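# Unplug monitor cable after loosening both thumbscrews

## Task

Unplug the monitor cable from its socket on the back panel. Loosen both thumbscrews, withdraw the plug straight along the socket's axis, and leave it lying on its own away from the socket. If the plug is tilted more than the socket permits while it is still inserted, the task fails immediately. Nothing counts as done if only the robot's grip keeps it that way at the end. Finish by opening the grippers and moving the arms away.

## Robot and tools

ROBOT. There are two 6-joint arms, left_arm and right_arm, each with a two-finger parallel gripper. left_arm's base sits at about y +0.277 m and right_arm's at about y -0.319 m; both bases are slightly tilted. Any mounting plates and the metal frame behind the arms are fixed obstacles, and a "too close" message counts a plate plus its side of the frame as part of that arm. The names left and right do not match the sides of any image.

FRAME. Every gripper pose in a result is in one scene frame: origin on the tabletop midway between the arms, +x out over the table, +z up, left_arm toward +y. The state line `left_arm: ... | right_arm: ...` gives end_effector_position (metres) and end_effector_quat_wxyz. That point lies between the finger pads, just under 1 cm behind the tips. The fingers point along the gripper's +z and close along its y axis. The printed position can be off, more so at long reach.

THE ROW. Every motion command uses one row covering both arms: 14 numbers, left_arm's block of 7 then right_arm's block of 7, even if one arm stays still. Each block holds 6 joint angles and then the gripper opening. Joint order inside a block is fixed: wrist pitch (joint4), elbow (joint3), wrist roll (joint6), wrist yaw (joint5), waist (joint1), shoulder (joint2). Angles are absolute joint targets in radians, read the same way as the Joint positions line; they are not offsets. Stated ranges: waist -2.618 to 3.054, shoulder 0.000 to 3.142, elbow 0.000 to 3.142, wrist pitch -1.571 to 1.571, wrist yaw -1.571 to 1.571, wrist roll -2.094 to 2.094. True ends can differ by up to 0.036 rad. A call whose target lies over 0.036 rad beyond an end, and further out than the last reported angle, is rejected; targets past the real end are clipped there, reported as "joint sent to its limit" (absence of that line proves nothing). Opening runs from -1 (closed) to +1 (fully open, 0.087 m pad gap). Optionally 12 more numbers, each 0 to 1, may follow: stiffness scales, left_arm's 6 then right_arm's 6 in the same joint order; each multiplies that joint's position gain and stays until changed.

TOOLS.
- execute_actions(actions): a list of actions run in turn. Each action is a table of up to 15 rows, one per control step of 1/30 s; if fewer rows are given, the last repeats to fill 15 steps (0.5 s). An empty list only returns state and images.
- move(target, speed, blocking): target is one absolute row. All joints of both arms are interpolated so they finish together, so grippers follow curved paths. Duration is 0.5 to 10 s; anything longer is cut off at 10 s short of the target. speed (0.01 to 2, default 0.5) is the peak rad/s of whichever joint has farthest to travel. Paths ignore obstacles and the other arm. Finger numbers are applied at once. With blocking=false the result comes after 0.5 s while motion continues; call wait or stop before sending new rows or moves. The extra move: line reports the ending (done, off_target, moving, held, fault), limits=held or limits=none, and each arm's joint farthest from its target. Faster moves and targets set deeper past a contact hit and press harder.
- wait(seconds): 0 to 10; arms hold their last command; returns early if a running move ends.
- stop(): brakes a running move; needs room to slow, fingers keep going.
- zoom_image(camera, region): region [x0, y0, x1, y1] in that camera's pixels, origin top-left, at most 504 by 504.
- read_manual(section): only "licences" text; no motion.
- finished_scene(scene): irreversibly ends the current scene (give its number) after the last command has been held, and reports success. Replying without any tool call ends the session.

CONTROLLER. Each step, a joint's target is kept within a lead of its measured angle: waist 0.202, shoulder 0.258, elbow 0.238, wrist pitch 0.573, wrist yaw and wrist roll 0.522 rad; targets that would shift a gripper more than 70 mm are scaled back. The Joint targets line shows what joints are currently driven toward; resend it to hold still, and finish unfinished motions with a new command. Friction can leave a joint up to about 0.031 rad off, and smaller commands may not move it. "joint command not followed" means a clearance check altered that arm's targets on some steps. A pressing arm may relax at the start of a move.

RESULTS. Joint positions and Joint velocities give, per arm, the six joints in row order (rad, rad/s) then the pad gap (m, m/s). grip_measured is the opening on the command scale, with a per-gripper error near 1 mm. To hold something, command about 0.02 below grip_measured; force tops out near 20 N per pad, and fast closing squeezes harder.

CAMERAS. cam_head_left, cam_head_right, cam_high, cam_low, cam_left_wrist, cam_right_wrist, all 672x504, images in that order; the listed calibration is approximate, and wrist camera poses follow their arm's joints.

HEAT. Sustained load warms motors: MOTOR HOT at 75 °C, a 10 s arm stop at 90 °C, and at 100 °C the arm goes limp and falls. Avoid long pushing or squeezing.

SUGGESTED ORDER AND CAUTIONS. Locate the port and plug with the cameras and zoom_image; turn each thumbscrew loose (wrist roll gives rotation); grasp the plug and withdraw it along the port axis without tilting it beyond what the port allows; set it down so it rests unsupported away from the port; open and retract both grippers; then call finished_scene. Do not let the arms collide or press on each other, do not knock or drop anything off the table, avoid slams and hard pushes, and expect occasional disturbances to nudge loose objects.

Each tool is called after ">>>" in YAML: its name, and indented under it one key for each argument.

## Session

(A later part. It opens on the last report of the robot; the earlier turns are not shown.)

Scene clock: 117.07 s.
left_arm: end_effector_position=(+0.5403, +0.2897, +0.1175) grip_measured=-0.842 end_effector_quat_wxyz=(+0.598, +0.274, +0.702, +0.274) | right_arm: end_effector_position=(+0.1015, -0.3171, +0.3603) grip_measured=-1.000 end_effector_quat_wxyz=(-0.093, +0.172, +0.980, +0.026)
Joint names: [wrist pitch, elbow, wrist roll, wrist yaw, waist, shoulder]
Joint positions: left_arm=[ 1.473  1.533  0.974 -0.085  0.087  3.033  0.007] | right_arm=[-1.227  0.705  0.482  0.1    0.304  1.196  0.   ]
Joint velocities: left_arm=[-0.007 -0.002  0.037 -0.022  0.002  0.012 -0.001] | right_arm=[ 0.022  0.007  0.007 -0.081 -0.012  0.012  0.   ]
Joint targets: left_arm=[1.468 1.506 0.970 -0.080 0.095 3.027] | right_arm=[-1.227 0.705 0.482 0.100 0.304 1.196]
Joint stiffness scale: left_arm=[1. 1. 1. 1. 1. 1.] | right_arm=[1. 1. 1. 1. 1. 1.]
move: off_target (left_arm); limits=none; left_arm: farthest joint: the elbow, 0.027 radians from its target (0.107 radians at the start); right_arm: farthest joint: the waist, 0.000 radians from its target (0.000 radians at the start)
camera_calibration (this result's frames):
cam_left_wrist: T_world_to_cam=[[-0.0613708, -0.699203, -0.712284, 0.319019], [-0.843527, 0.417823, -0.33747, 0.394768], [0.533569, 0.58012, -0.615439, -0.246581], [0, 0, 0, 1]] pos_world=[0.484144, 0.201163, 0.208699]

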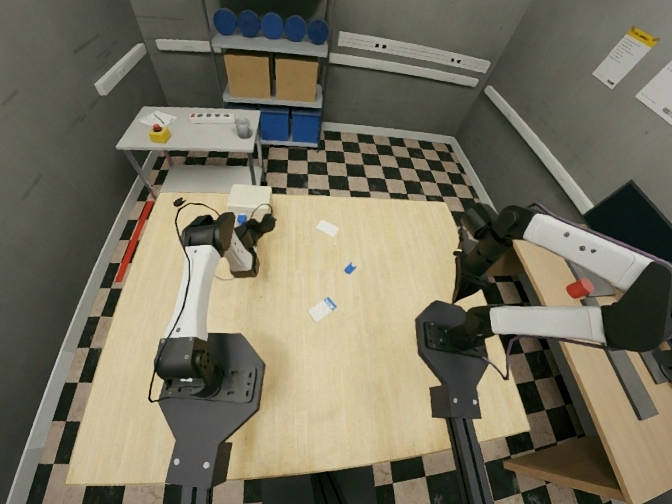

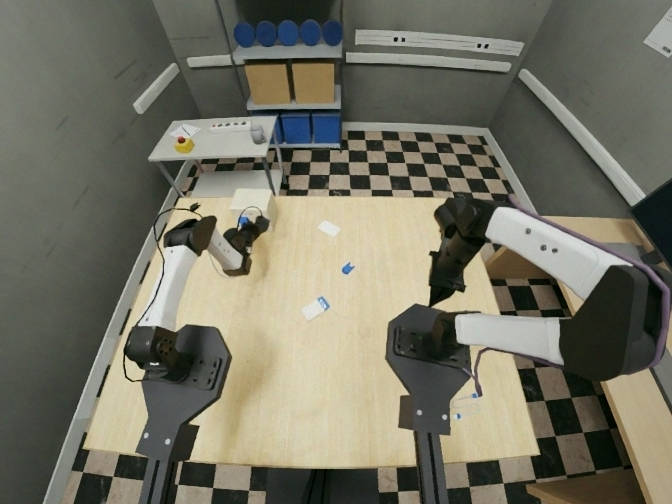

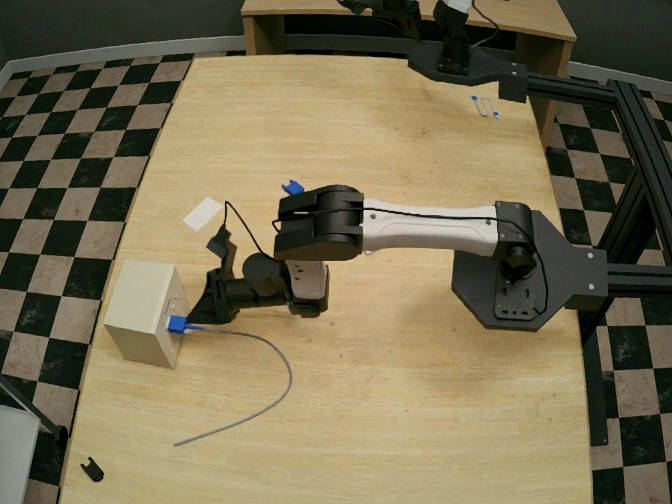

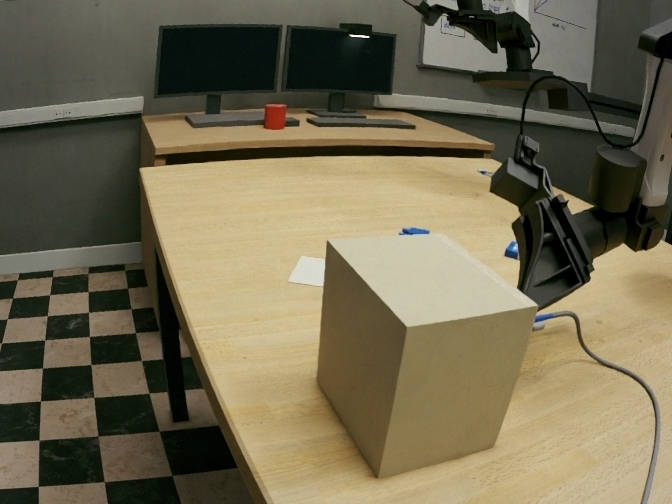

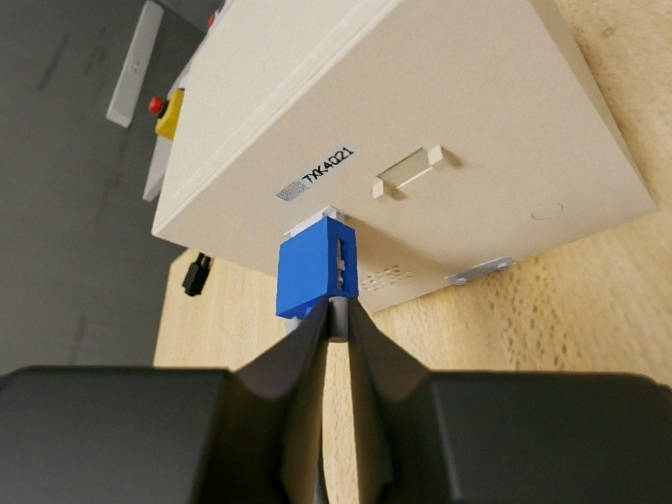

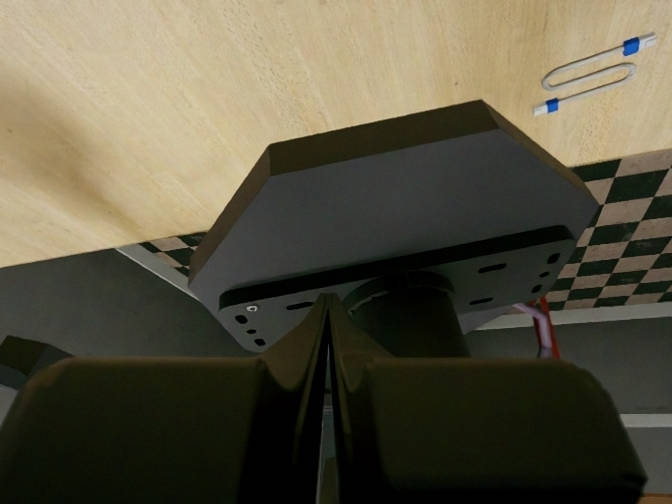

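One more stroke for safety.

>>> move:
  target: [1.519,1.63,1.267,-0.142,0.059,3.131,-0.74,-1.227,0.705,0.482,0.1,0.304,1.196,-1]
  speed: 0.3

>>> execute_actions:
  actions:
    - [[1.519,1.63,1.267,-0.142,0.059,3.131,-0.78,-1.227,0.705,0.482,0.1,0.304,1.196,-1],[1.519,1.63,1.267,-0.142,0.059,3.131,-0.8,-1.227,0.705,0.482,0.1,0.304,1.196,-1],[1.519,1.63,1.267,-0.142,0.059,3.131,-0.82,-1.227,0.705,0.482,0.1,0.304,1.196,-1],[1.519,1.63,1.267,-0.142,0.059,3.131,-0.84,-1.227,0.705,0.482,0.1,0.304,1.196,-1],[1.519,1.63,1.267,-0.142,0.059,3.131,-0.9,-1.227,0.705,0.482,0.1,0.304,1.196,-1]]

>>> move:
  target: [1.455,1.514,0.968,-0.076,0.096,3.024,-0.9,-1.227,0.705,0.482,0.1,0.304,1.196,-1]
  speed: 0.3

>>> execute_actions:
  actions:
    - [[1.455,1.514,0.968,-0.076,0.096,3.024,-0.74,-1.227,0.705,0.482,0.1,0.304,1.196,-1],[1.455,1.514,0.968,-0.076,0.096,3.024,-0.74,-1.227,0.705,0.482,0.1,0.304,1.196,-1],[1.455,1.514,0.968,-0.1,0.075,3.02,-0.74,-1.227,0.705,0.482,0.1,0.304,1.196,-1],[1.455,1.508,0.968,-0.11,0.069,3.014,-0.74,-1.227,0.705,0.482,0.1,0.304,1.196,-1],[1.455,1.502,0.968,-0.115,0.063,3.008,-0.74,-1.227,0.705,0.482,0.1,0.304,1.196,-1],[1.455,1.496,0.968,-0.12,0.057,3.002,-0.74,-1.227,0.705,0.482,0.1,0.304,1.196,-1],[1.455,1.49,0.968,-0.125,0.051,2.996,-0.74,-1.227,0.705,0.482,0.1,0.304,1.196,-1],[1.455,1.484,0.968,-0.13,0.045,2.99,-0.74,-1.227,0.705,0.482,0.1,0.304,1.196,-1],[1.455,1.47,0.968,-0.13,0.045,2.975,-0.74,-1.227,0.705,0.482,0.1,0.304,1.196,-1],[1.455,1.455,0.968,-0.13,0.045,2.96,-0.74,-1.227,0.705,0.482,0.1,0.304,1.196,-1],[1.455,1.44,0.968,-0.13,0.045,2.945,-0.74,-1.227,0.705,0.482,0.1,0.304,1.196,-1],[1.455,1.42,0.968,-0.13,0.045,2.925,-0.74,-1.227,0.705,0.482,0.1,0.304,1.196,-1]]

>>> move:
  target: [1.33,1.33,0.384,0.124,0.208,2.79,-0.08,-1.227,0.705,0.482,0.1,0.304,1.196,-1]
  speed: 0.8

Scene clock: 119.70 s.
left_arm: end_effector_position=(+0.5412, +0.2902, +0.1174) grip_measured=-0.740 end_effector_quat_wxyz=(+0.558, +0.354, +0.651, +0.372) | right_arm: end_effector_position=(+0.1015, -0.3171, +0.3603) grip_measured=-1.000 end_effector_quat_wxyz=(-0.093, +0.172, +0.980, +0.026)
Joint names: [wrist pitch, elbow, wrist roll, wrist yaw, waist, shoulder]
Joint positions: left_arm=[ 1.513  1.614  1.258 -0.129  0.067  3.112  0.011] | right_arm=[-1.227  0.705  0.482  0.1    0.304  1.196  0.   ]
Joint velocities: left_arm=[ 0.022  0.012  0.081  0.037  0.002  0.002 -0.   ] | right_arm=[ 0.007 -0.012  0.037  0.022 -0.002 -0.012  0.   ]
Joint targets: left_arm=[1.519 1.630 1.267 -0.142 0.059 3.131] | right_arm=[-1.227 0.705 0.482 0.100 0.304 1.196]
Joint stiffness scale: left_arm=[1. 1. 1. 1. 1. 1.] | right_arm=[1. 1. 1. 1. 1. 1.]
move: done; limits=none; left_arm: farthest joint: the shoulder, 0.019 radians from its target (0.098 radians at the start); right_arm: farthest joint: the waist, 0.000 radians from its target (0.000 radians at the start)
camera_calibration (this result's frames):
cam_left_wrist: T_world_to_cam=[[-0.0506217, -0.472115, -0.880082, 0.267293], [-0.838319, 0.499045, -0.21949, 0.355008], [0.542825, 0.726679, -0.421045, -0.31778], [0, 0, 0, 1]] pos_world=[0.48364, 0.179952, 0.179361]

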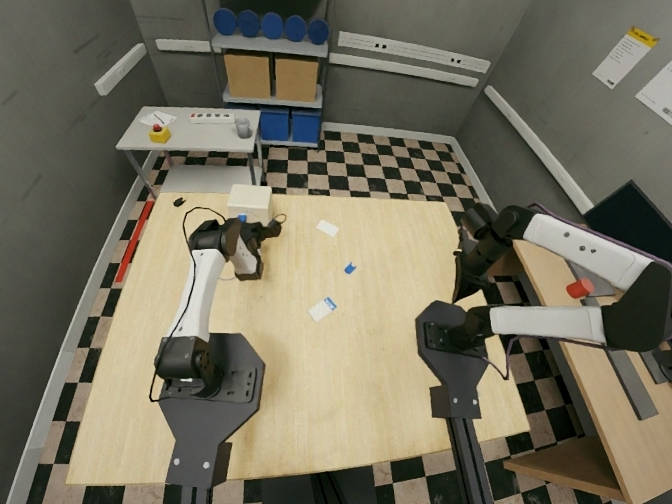

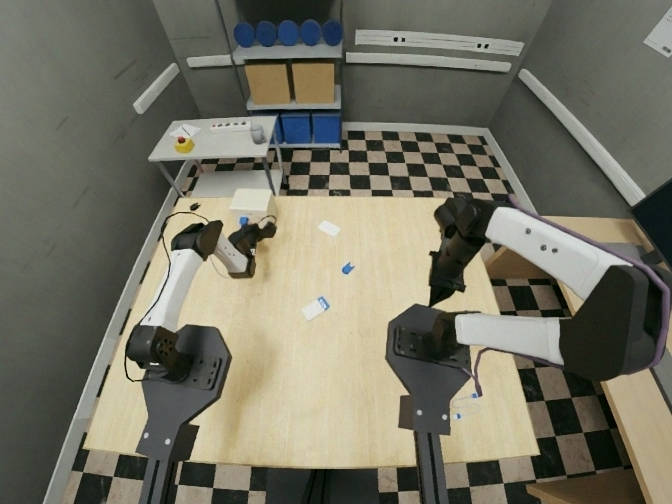

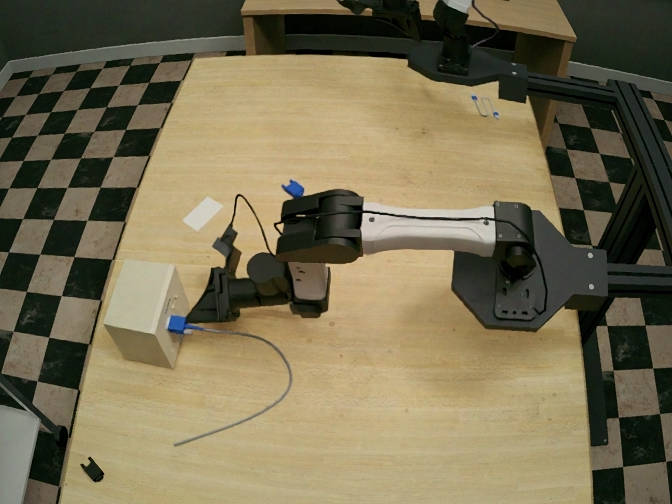

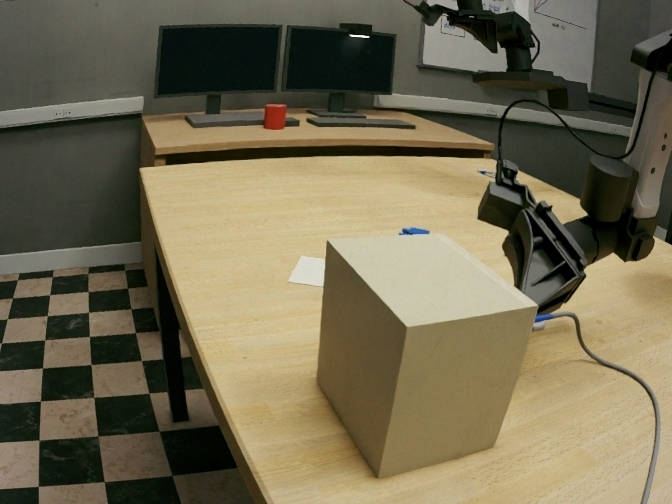

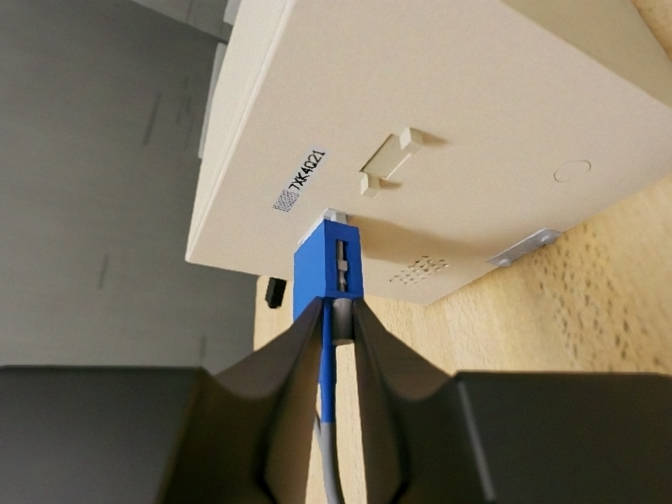

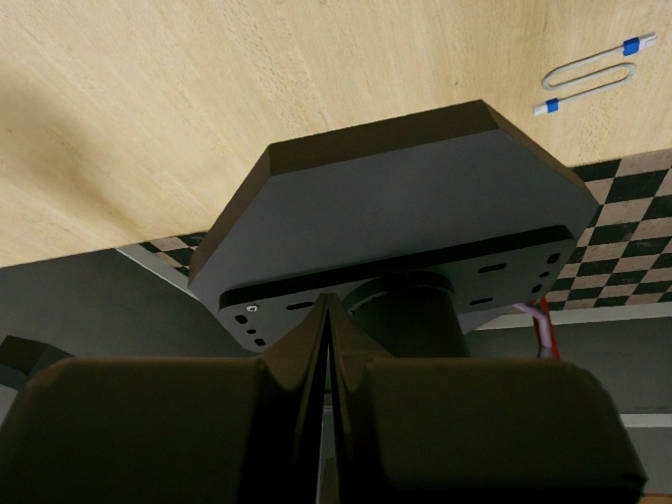

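Scene clock: 120.20 s.
left_arm: end_effector_position=(+0.5407, +0.2893, +0.1163) grip_measured=-0.840 end_effector_quat_wxyz=(+0.558, +0.355, +0.652, +0.371) | right_arm: end_effector_position=(+0.1015, -0.3171, +0.3603) grip_measured=-1.000 end_effector_quat_wxyz=(-0.093, +0.172, +0.980, +0.026)
Joint names: [wrist pitch, elbow, wrist roll, wrist yaw, waist, shoulder]
Joint positions: left_arm=[ 1.512  1.614  1.258 -0.129  0.066  3.114  0.007] | right_arm=[-1.227  0.705  0.482  0.1    0.304  1.196  0.   ]
Joint velocities: left_arm=[ 0.037  0.007 -0.022  0.051  0.002  0.012  0.   ] | right_arm=[ 0.037 -0.002 -0.11  -0.095 -0.012 -0.027  0.   ]
Joint targets: left_arm=[1.519 1.630 1.267 -0.142 0.059 3.131] | right_arm=[-1.227 0.705 0.482 0.100 0.304 1.196]
Joint stiffness scale: left_arm=[1. 1. 1. 1. 1. 1.] | right_arm=[1. 1. 1. 1. 1. 1.]
camera_calibration (this result's frames):
cam_left_wrist: T_world_to_cam=[[-0.0531948, -0.471748, -0.880127, 0.267259], [-0.837986, 0.500436, -0.217586, 0.353978], [0.543093, 0.725959, -0.421939, -0.317118], [0, 0, 0, 1]] pos_world=[0.48307, 0.17915, 0.178439]

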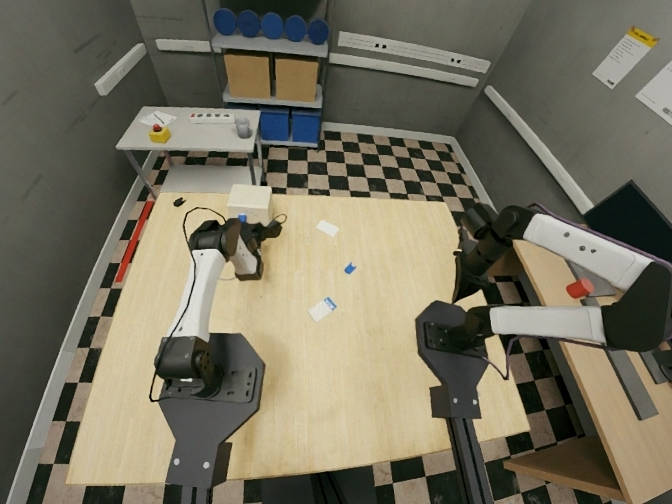

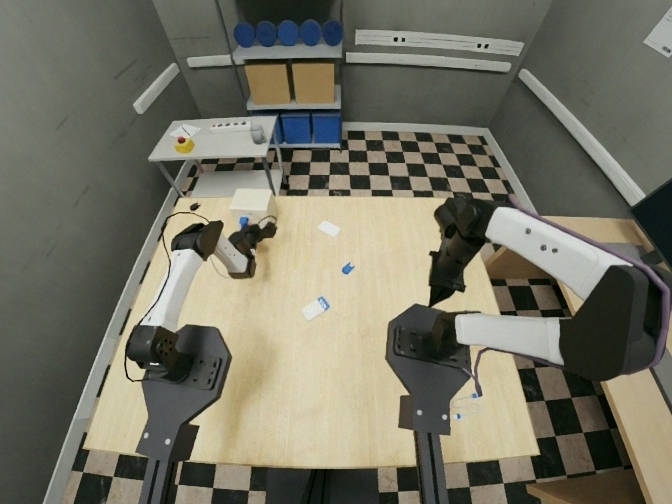

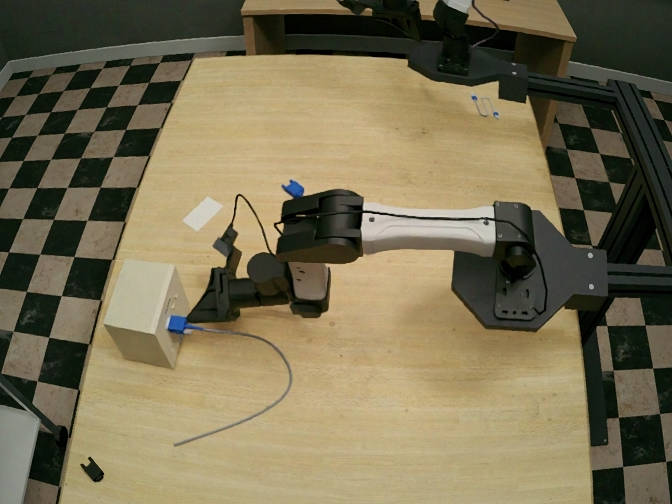

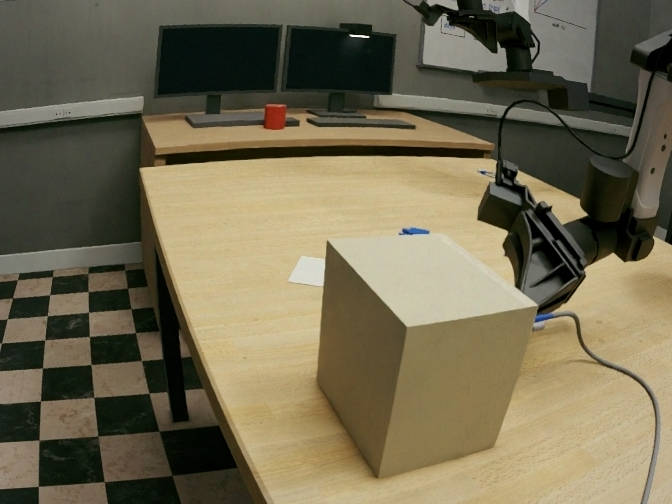

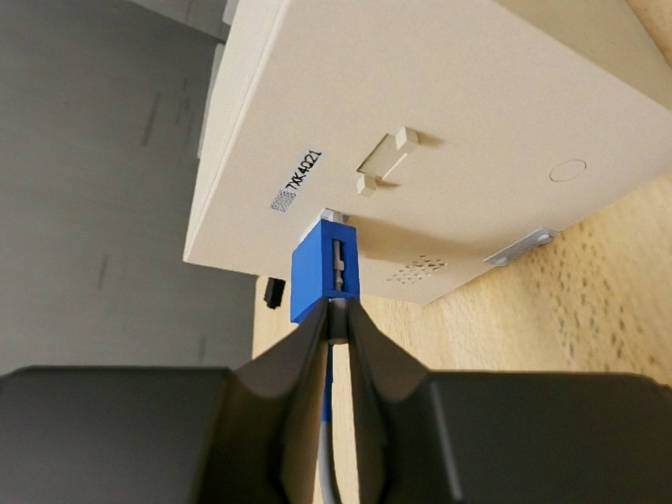

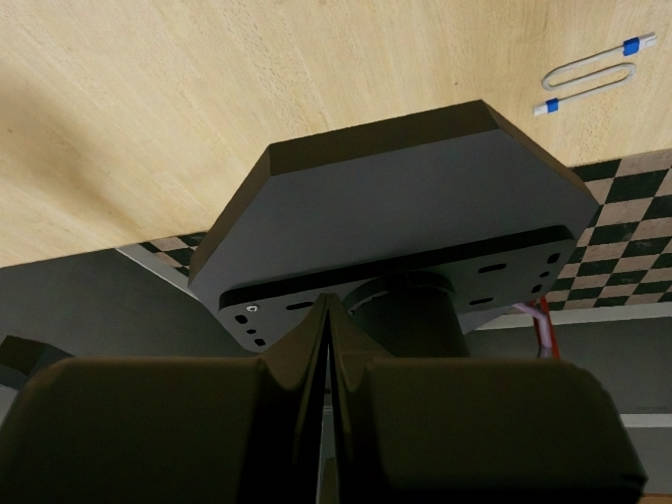

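Scene clock: 121.80 s.
left_arm: end_effector_position=(+0.5411, +0.2900, +0.1176) grip_measured=-0.840 end_effector_quat_wxyz=(+0.597, +0.273, +0.703, +0.274) | right_arm: end_effector_position=(+0.1015, -0.3171, +0.3603) grip_measured=-1.000 end_effector_quat_wxyz=(-0.093, +0.172, +0.980, +0.026)
Joint names: [wrist pitch, elbow, wrist roll, wrist yaw, waist, shoulder]
Joint positions: left_arm=[ 1.468  1.535  0.973 -0.087  0.087  3.032  0.007] | right_arm=[-1.227  0.705  0.482  0.1    0.304  1.196  0.   ]
Joint velocities: left_arm=[ 0.007 -0.002 -0.037 -0.051 -0.002 -0.002 -0.   ] | right_arm=[-0.007 -0.012 -0.037  0.066 -0.007  0.007  0.   ]
Joint targets: left_arm=[1.455 1.514 0.968 -0.076 0.096 3.024] | right_arm=[-1.227 0.705 0.482 0.100 0.304 1.196]
Joint stiffness scale: left_arm=[1. 1. 1. 1. 1. 1.] | right_arm=[1. 1. 1. 1. 1. 1.]
move: off_target (left_arm); limits=none; left_arm: farthest joint: the elbow, 0.021 radians from its target (0.100 radians at the start); right_arm: farthest joint: the waist, 0.000 radians from its target (0.000 radians at the start)
camera_calibration (this result's frames):
cam_left_wrist: T_world_to_cam=[[-0.0614673, -0.699672, -0.711815, 0.319475], [-0.844837, 0.416223, -0.336168, 0.396316], [0.531481, 0.580705, -0.616693, -0.246025], [0, 0, 0, 1]] pos_world=[0.485217, 0.20144, 0.208914]

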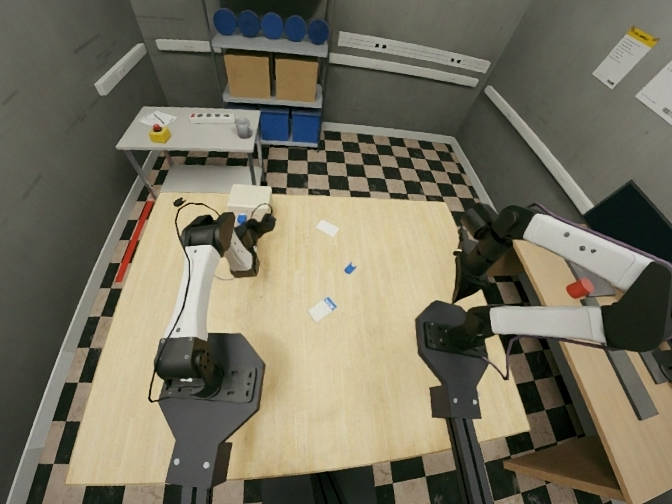

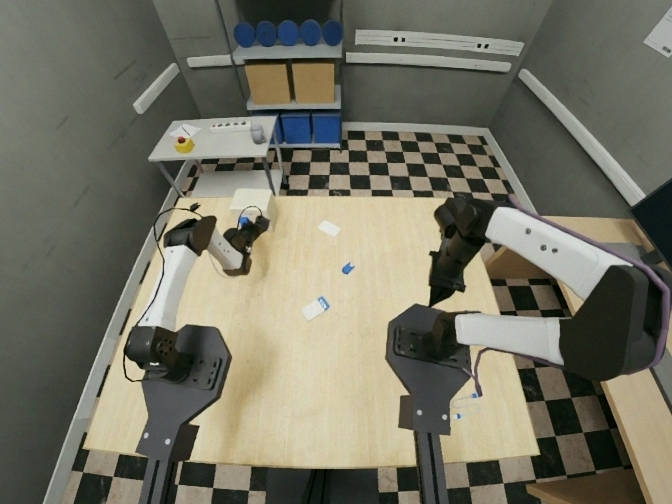

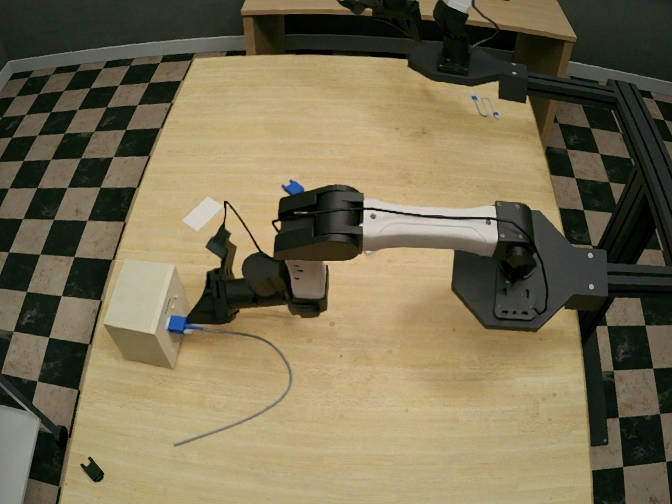

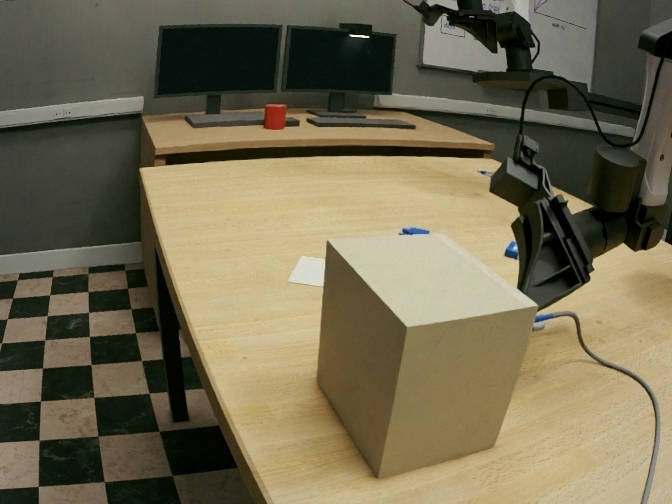

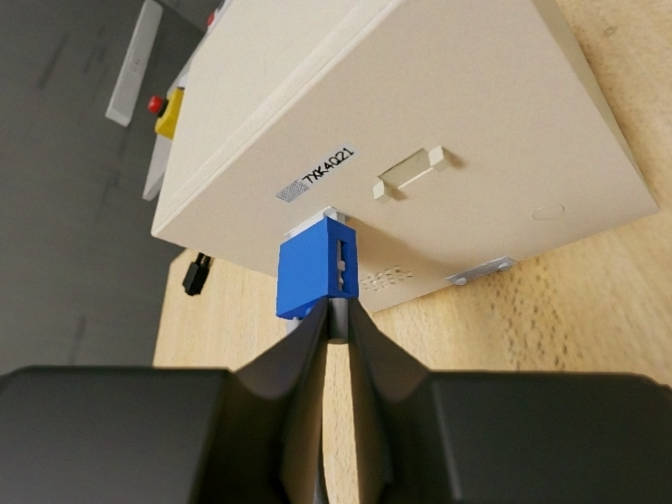

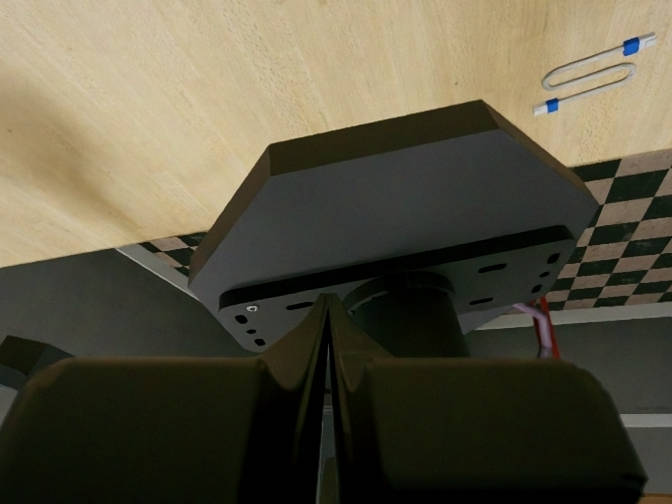

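Scene clock: 122.30 s.
left_arm: end_effector_position=(+0.5408, +0.2752, +0.1468) grip_measured=-0.740 end_effector_quat_wxyz=(+0.600, +0.277, +0.700, +0.271) | right_arm: end_effector_position=(+0.1015, -0.3171, +0.3603) grip_measured=-1.000 end_effector_quat_wxyz=(-0.093, +0.172, +0.980, +0.026)
Joint names: [wrist pitch, elbow, wrist roll, wrist yaw, waist, shoulder]
Joint positions: left_arm=[ 1.466  1.442  0.973 -0.113  0.047  2.935  0.011] | right_arm=[-1.227  0.705  0.482  0.1    0.304  1.196  0.   ]
Joint velocities: left_arm=[-0.007 -0.017  0.007 -0.154  0.012 -0.203  0.001] | right_arm=[-0.051  0.002 -0.051  0.007  0.007 -0.007  0.   ]
Joint targets: left_arm=[1.455 1.420 0.968 -0.130 0.045 2.925] | right_arm=[-1.227 0.705 0.482 0.100 0.304 1.196]
Joint stiffness scale: left_arm=[1. 1. 1. 1. 1. 1.] | right_arm=[1. 1. 1. 1. 1. 1.]
camera_calibration (this result's frames):
cam_left_wrist: T_world_to_cam=[[-0.0680568, -0.699527, -0.711358, 0.333361], [-0.837736, 0.427289, -0.340034, 0.405747], [0.541818, 0.572788, -0.615098, -0.22288], [0, 0, 0, 1]] pos_world=[0.483356, 0.187487, 0.238014]

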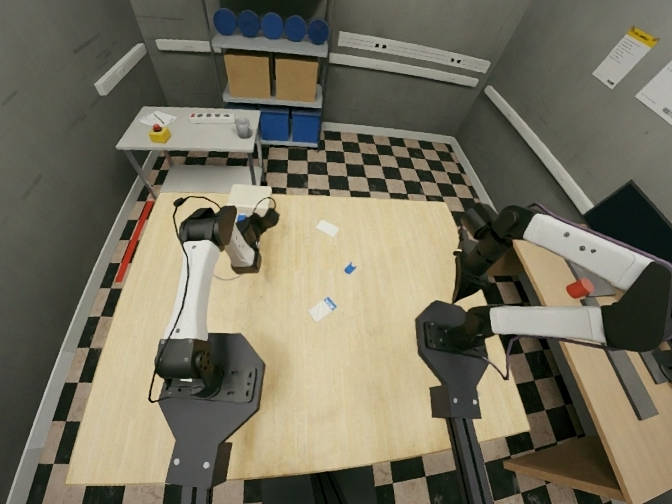

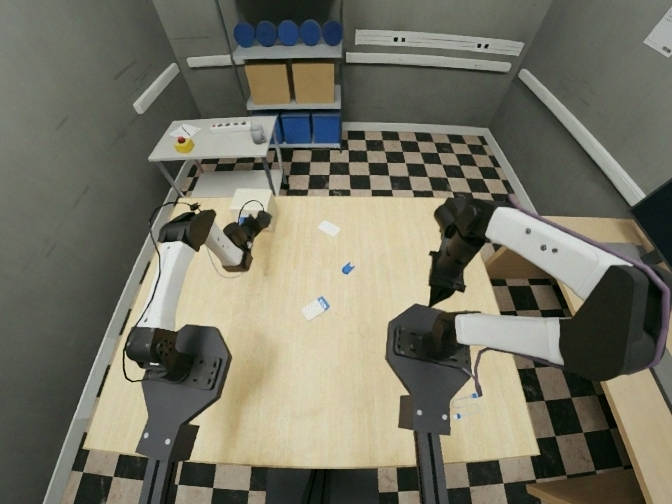

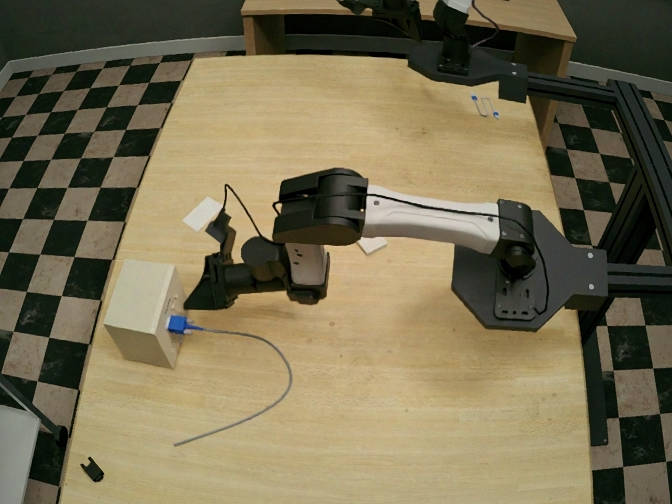

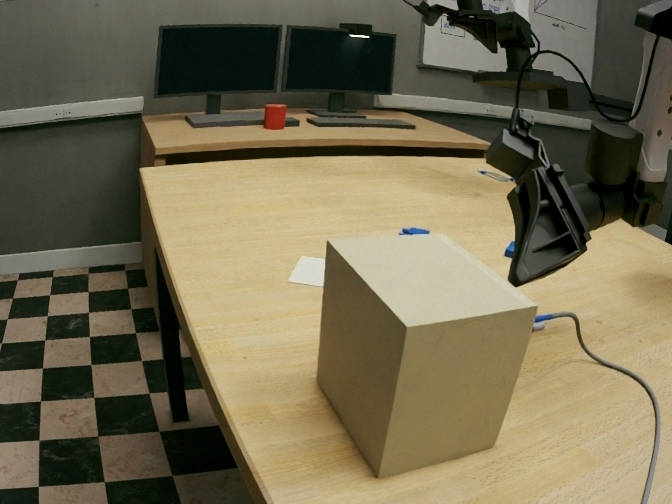

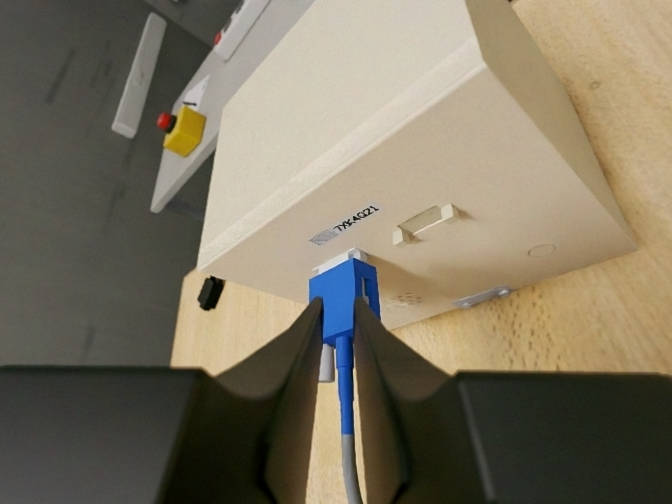

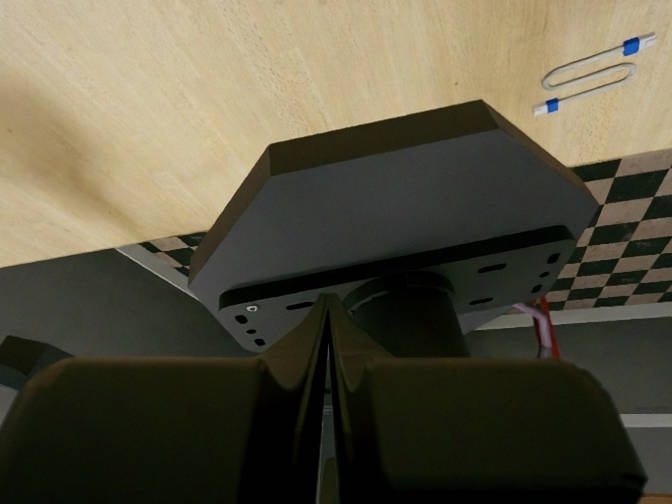

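Scene clock: 123.90 s.
left_arm: end_effector_position=(+0.5381, +0.3115, +0.1462) grip_measured=-0.080 end_effector_quat_wxyz=(+0.634, +0.089, +0.766, +0.050) | right_arm: end_effector_position=(+0.1015, -0.3171, +0.3603) grip_measured=-1.000 end_effector_quat_wxyz=(-0.093, +0.172, +0.980, +0.026)
Joint names: [wrist pitch, elbow, wrist roll, wrist yaw, waist, shoulder]
Joint positions: left_arm=[1.35  1.348 0.39  0.113 0.203 2.798 0.04 ] | right_arm=[-1.227  0.705  0.482  0.1    0.304  1.196  0.   ]
Joint velocities: left_arm=[ 0.022 -0.002  0.022 -0.022 -0.007  0.007  0.   ] | right_arm=[ 0.022  0.002 -0.037 -0.022  0.007 -0.012  0.   ]
Joint targets: left_arm=[1.330 1.330 0.384 0.124 0.208 2.790] | right_arm=[-1.227 0.705 0.482 0.100 0.304 1.196]
Joint stiffness scale: left_arm=[1. 1. 1. 1. 1. 1.] | right_arm=[1. 1. 1. 1. 1. 1.]
move: done; limits=none; left_arm: farthest joint: the wrist pitch, 0.020 radians from its target (0.136 radians at the start); right_arm: farthest joint: the waist, 0.000 radians from its target (0.000 radians at the start)
camera_calibration (this result's frames):
cam_left_wrist: T_world_to_cam=[[-0.0777795, -0.978779, -0.189584, 0.374092], [-0.865127, 0.16077, -0.475088, 0.50534], [0.495486, 0.127062, -0.859272, -0.0431196], [0, 0, 0, 1]] pos_world=[0.487645, 0.290389, 0.273952]

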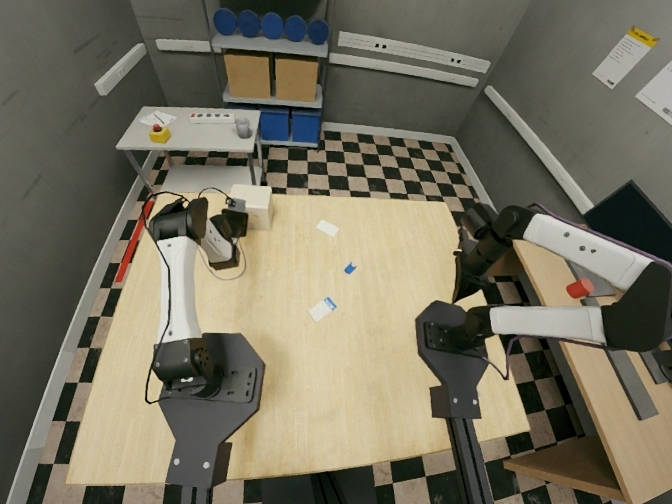

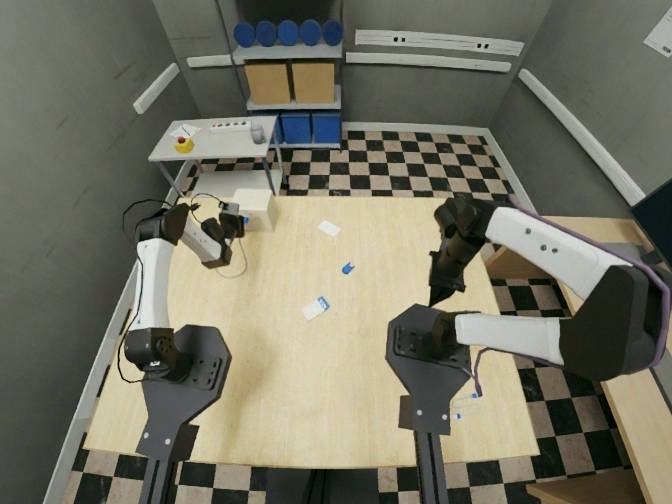

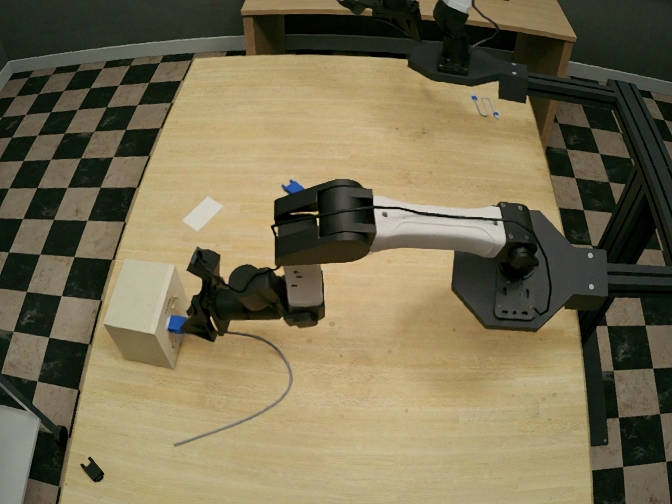

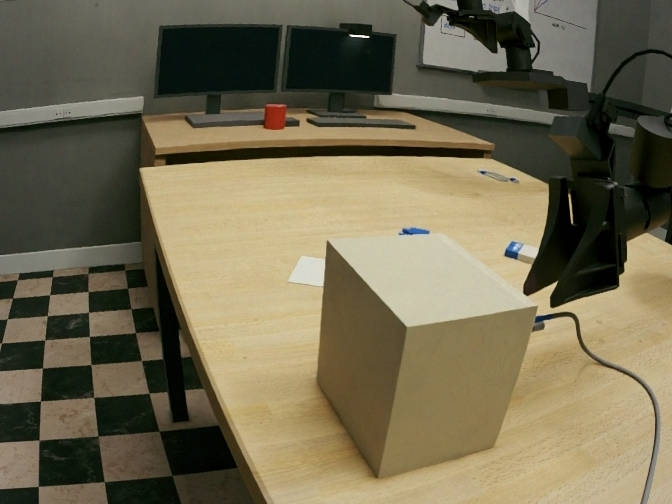

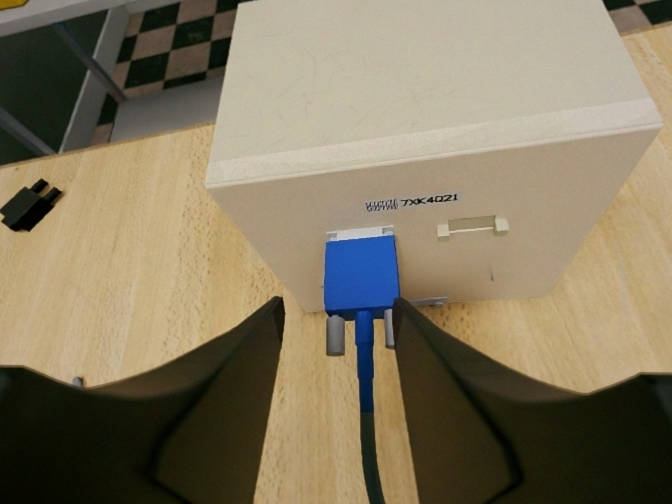

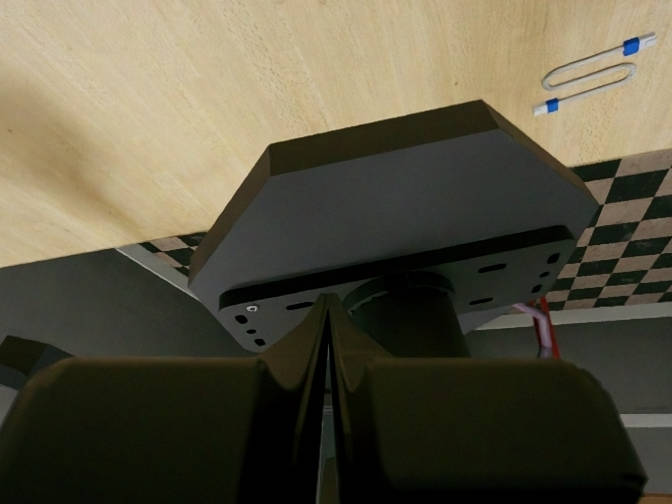

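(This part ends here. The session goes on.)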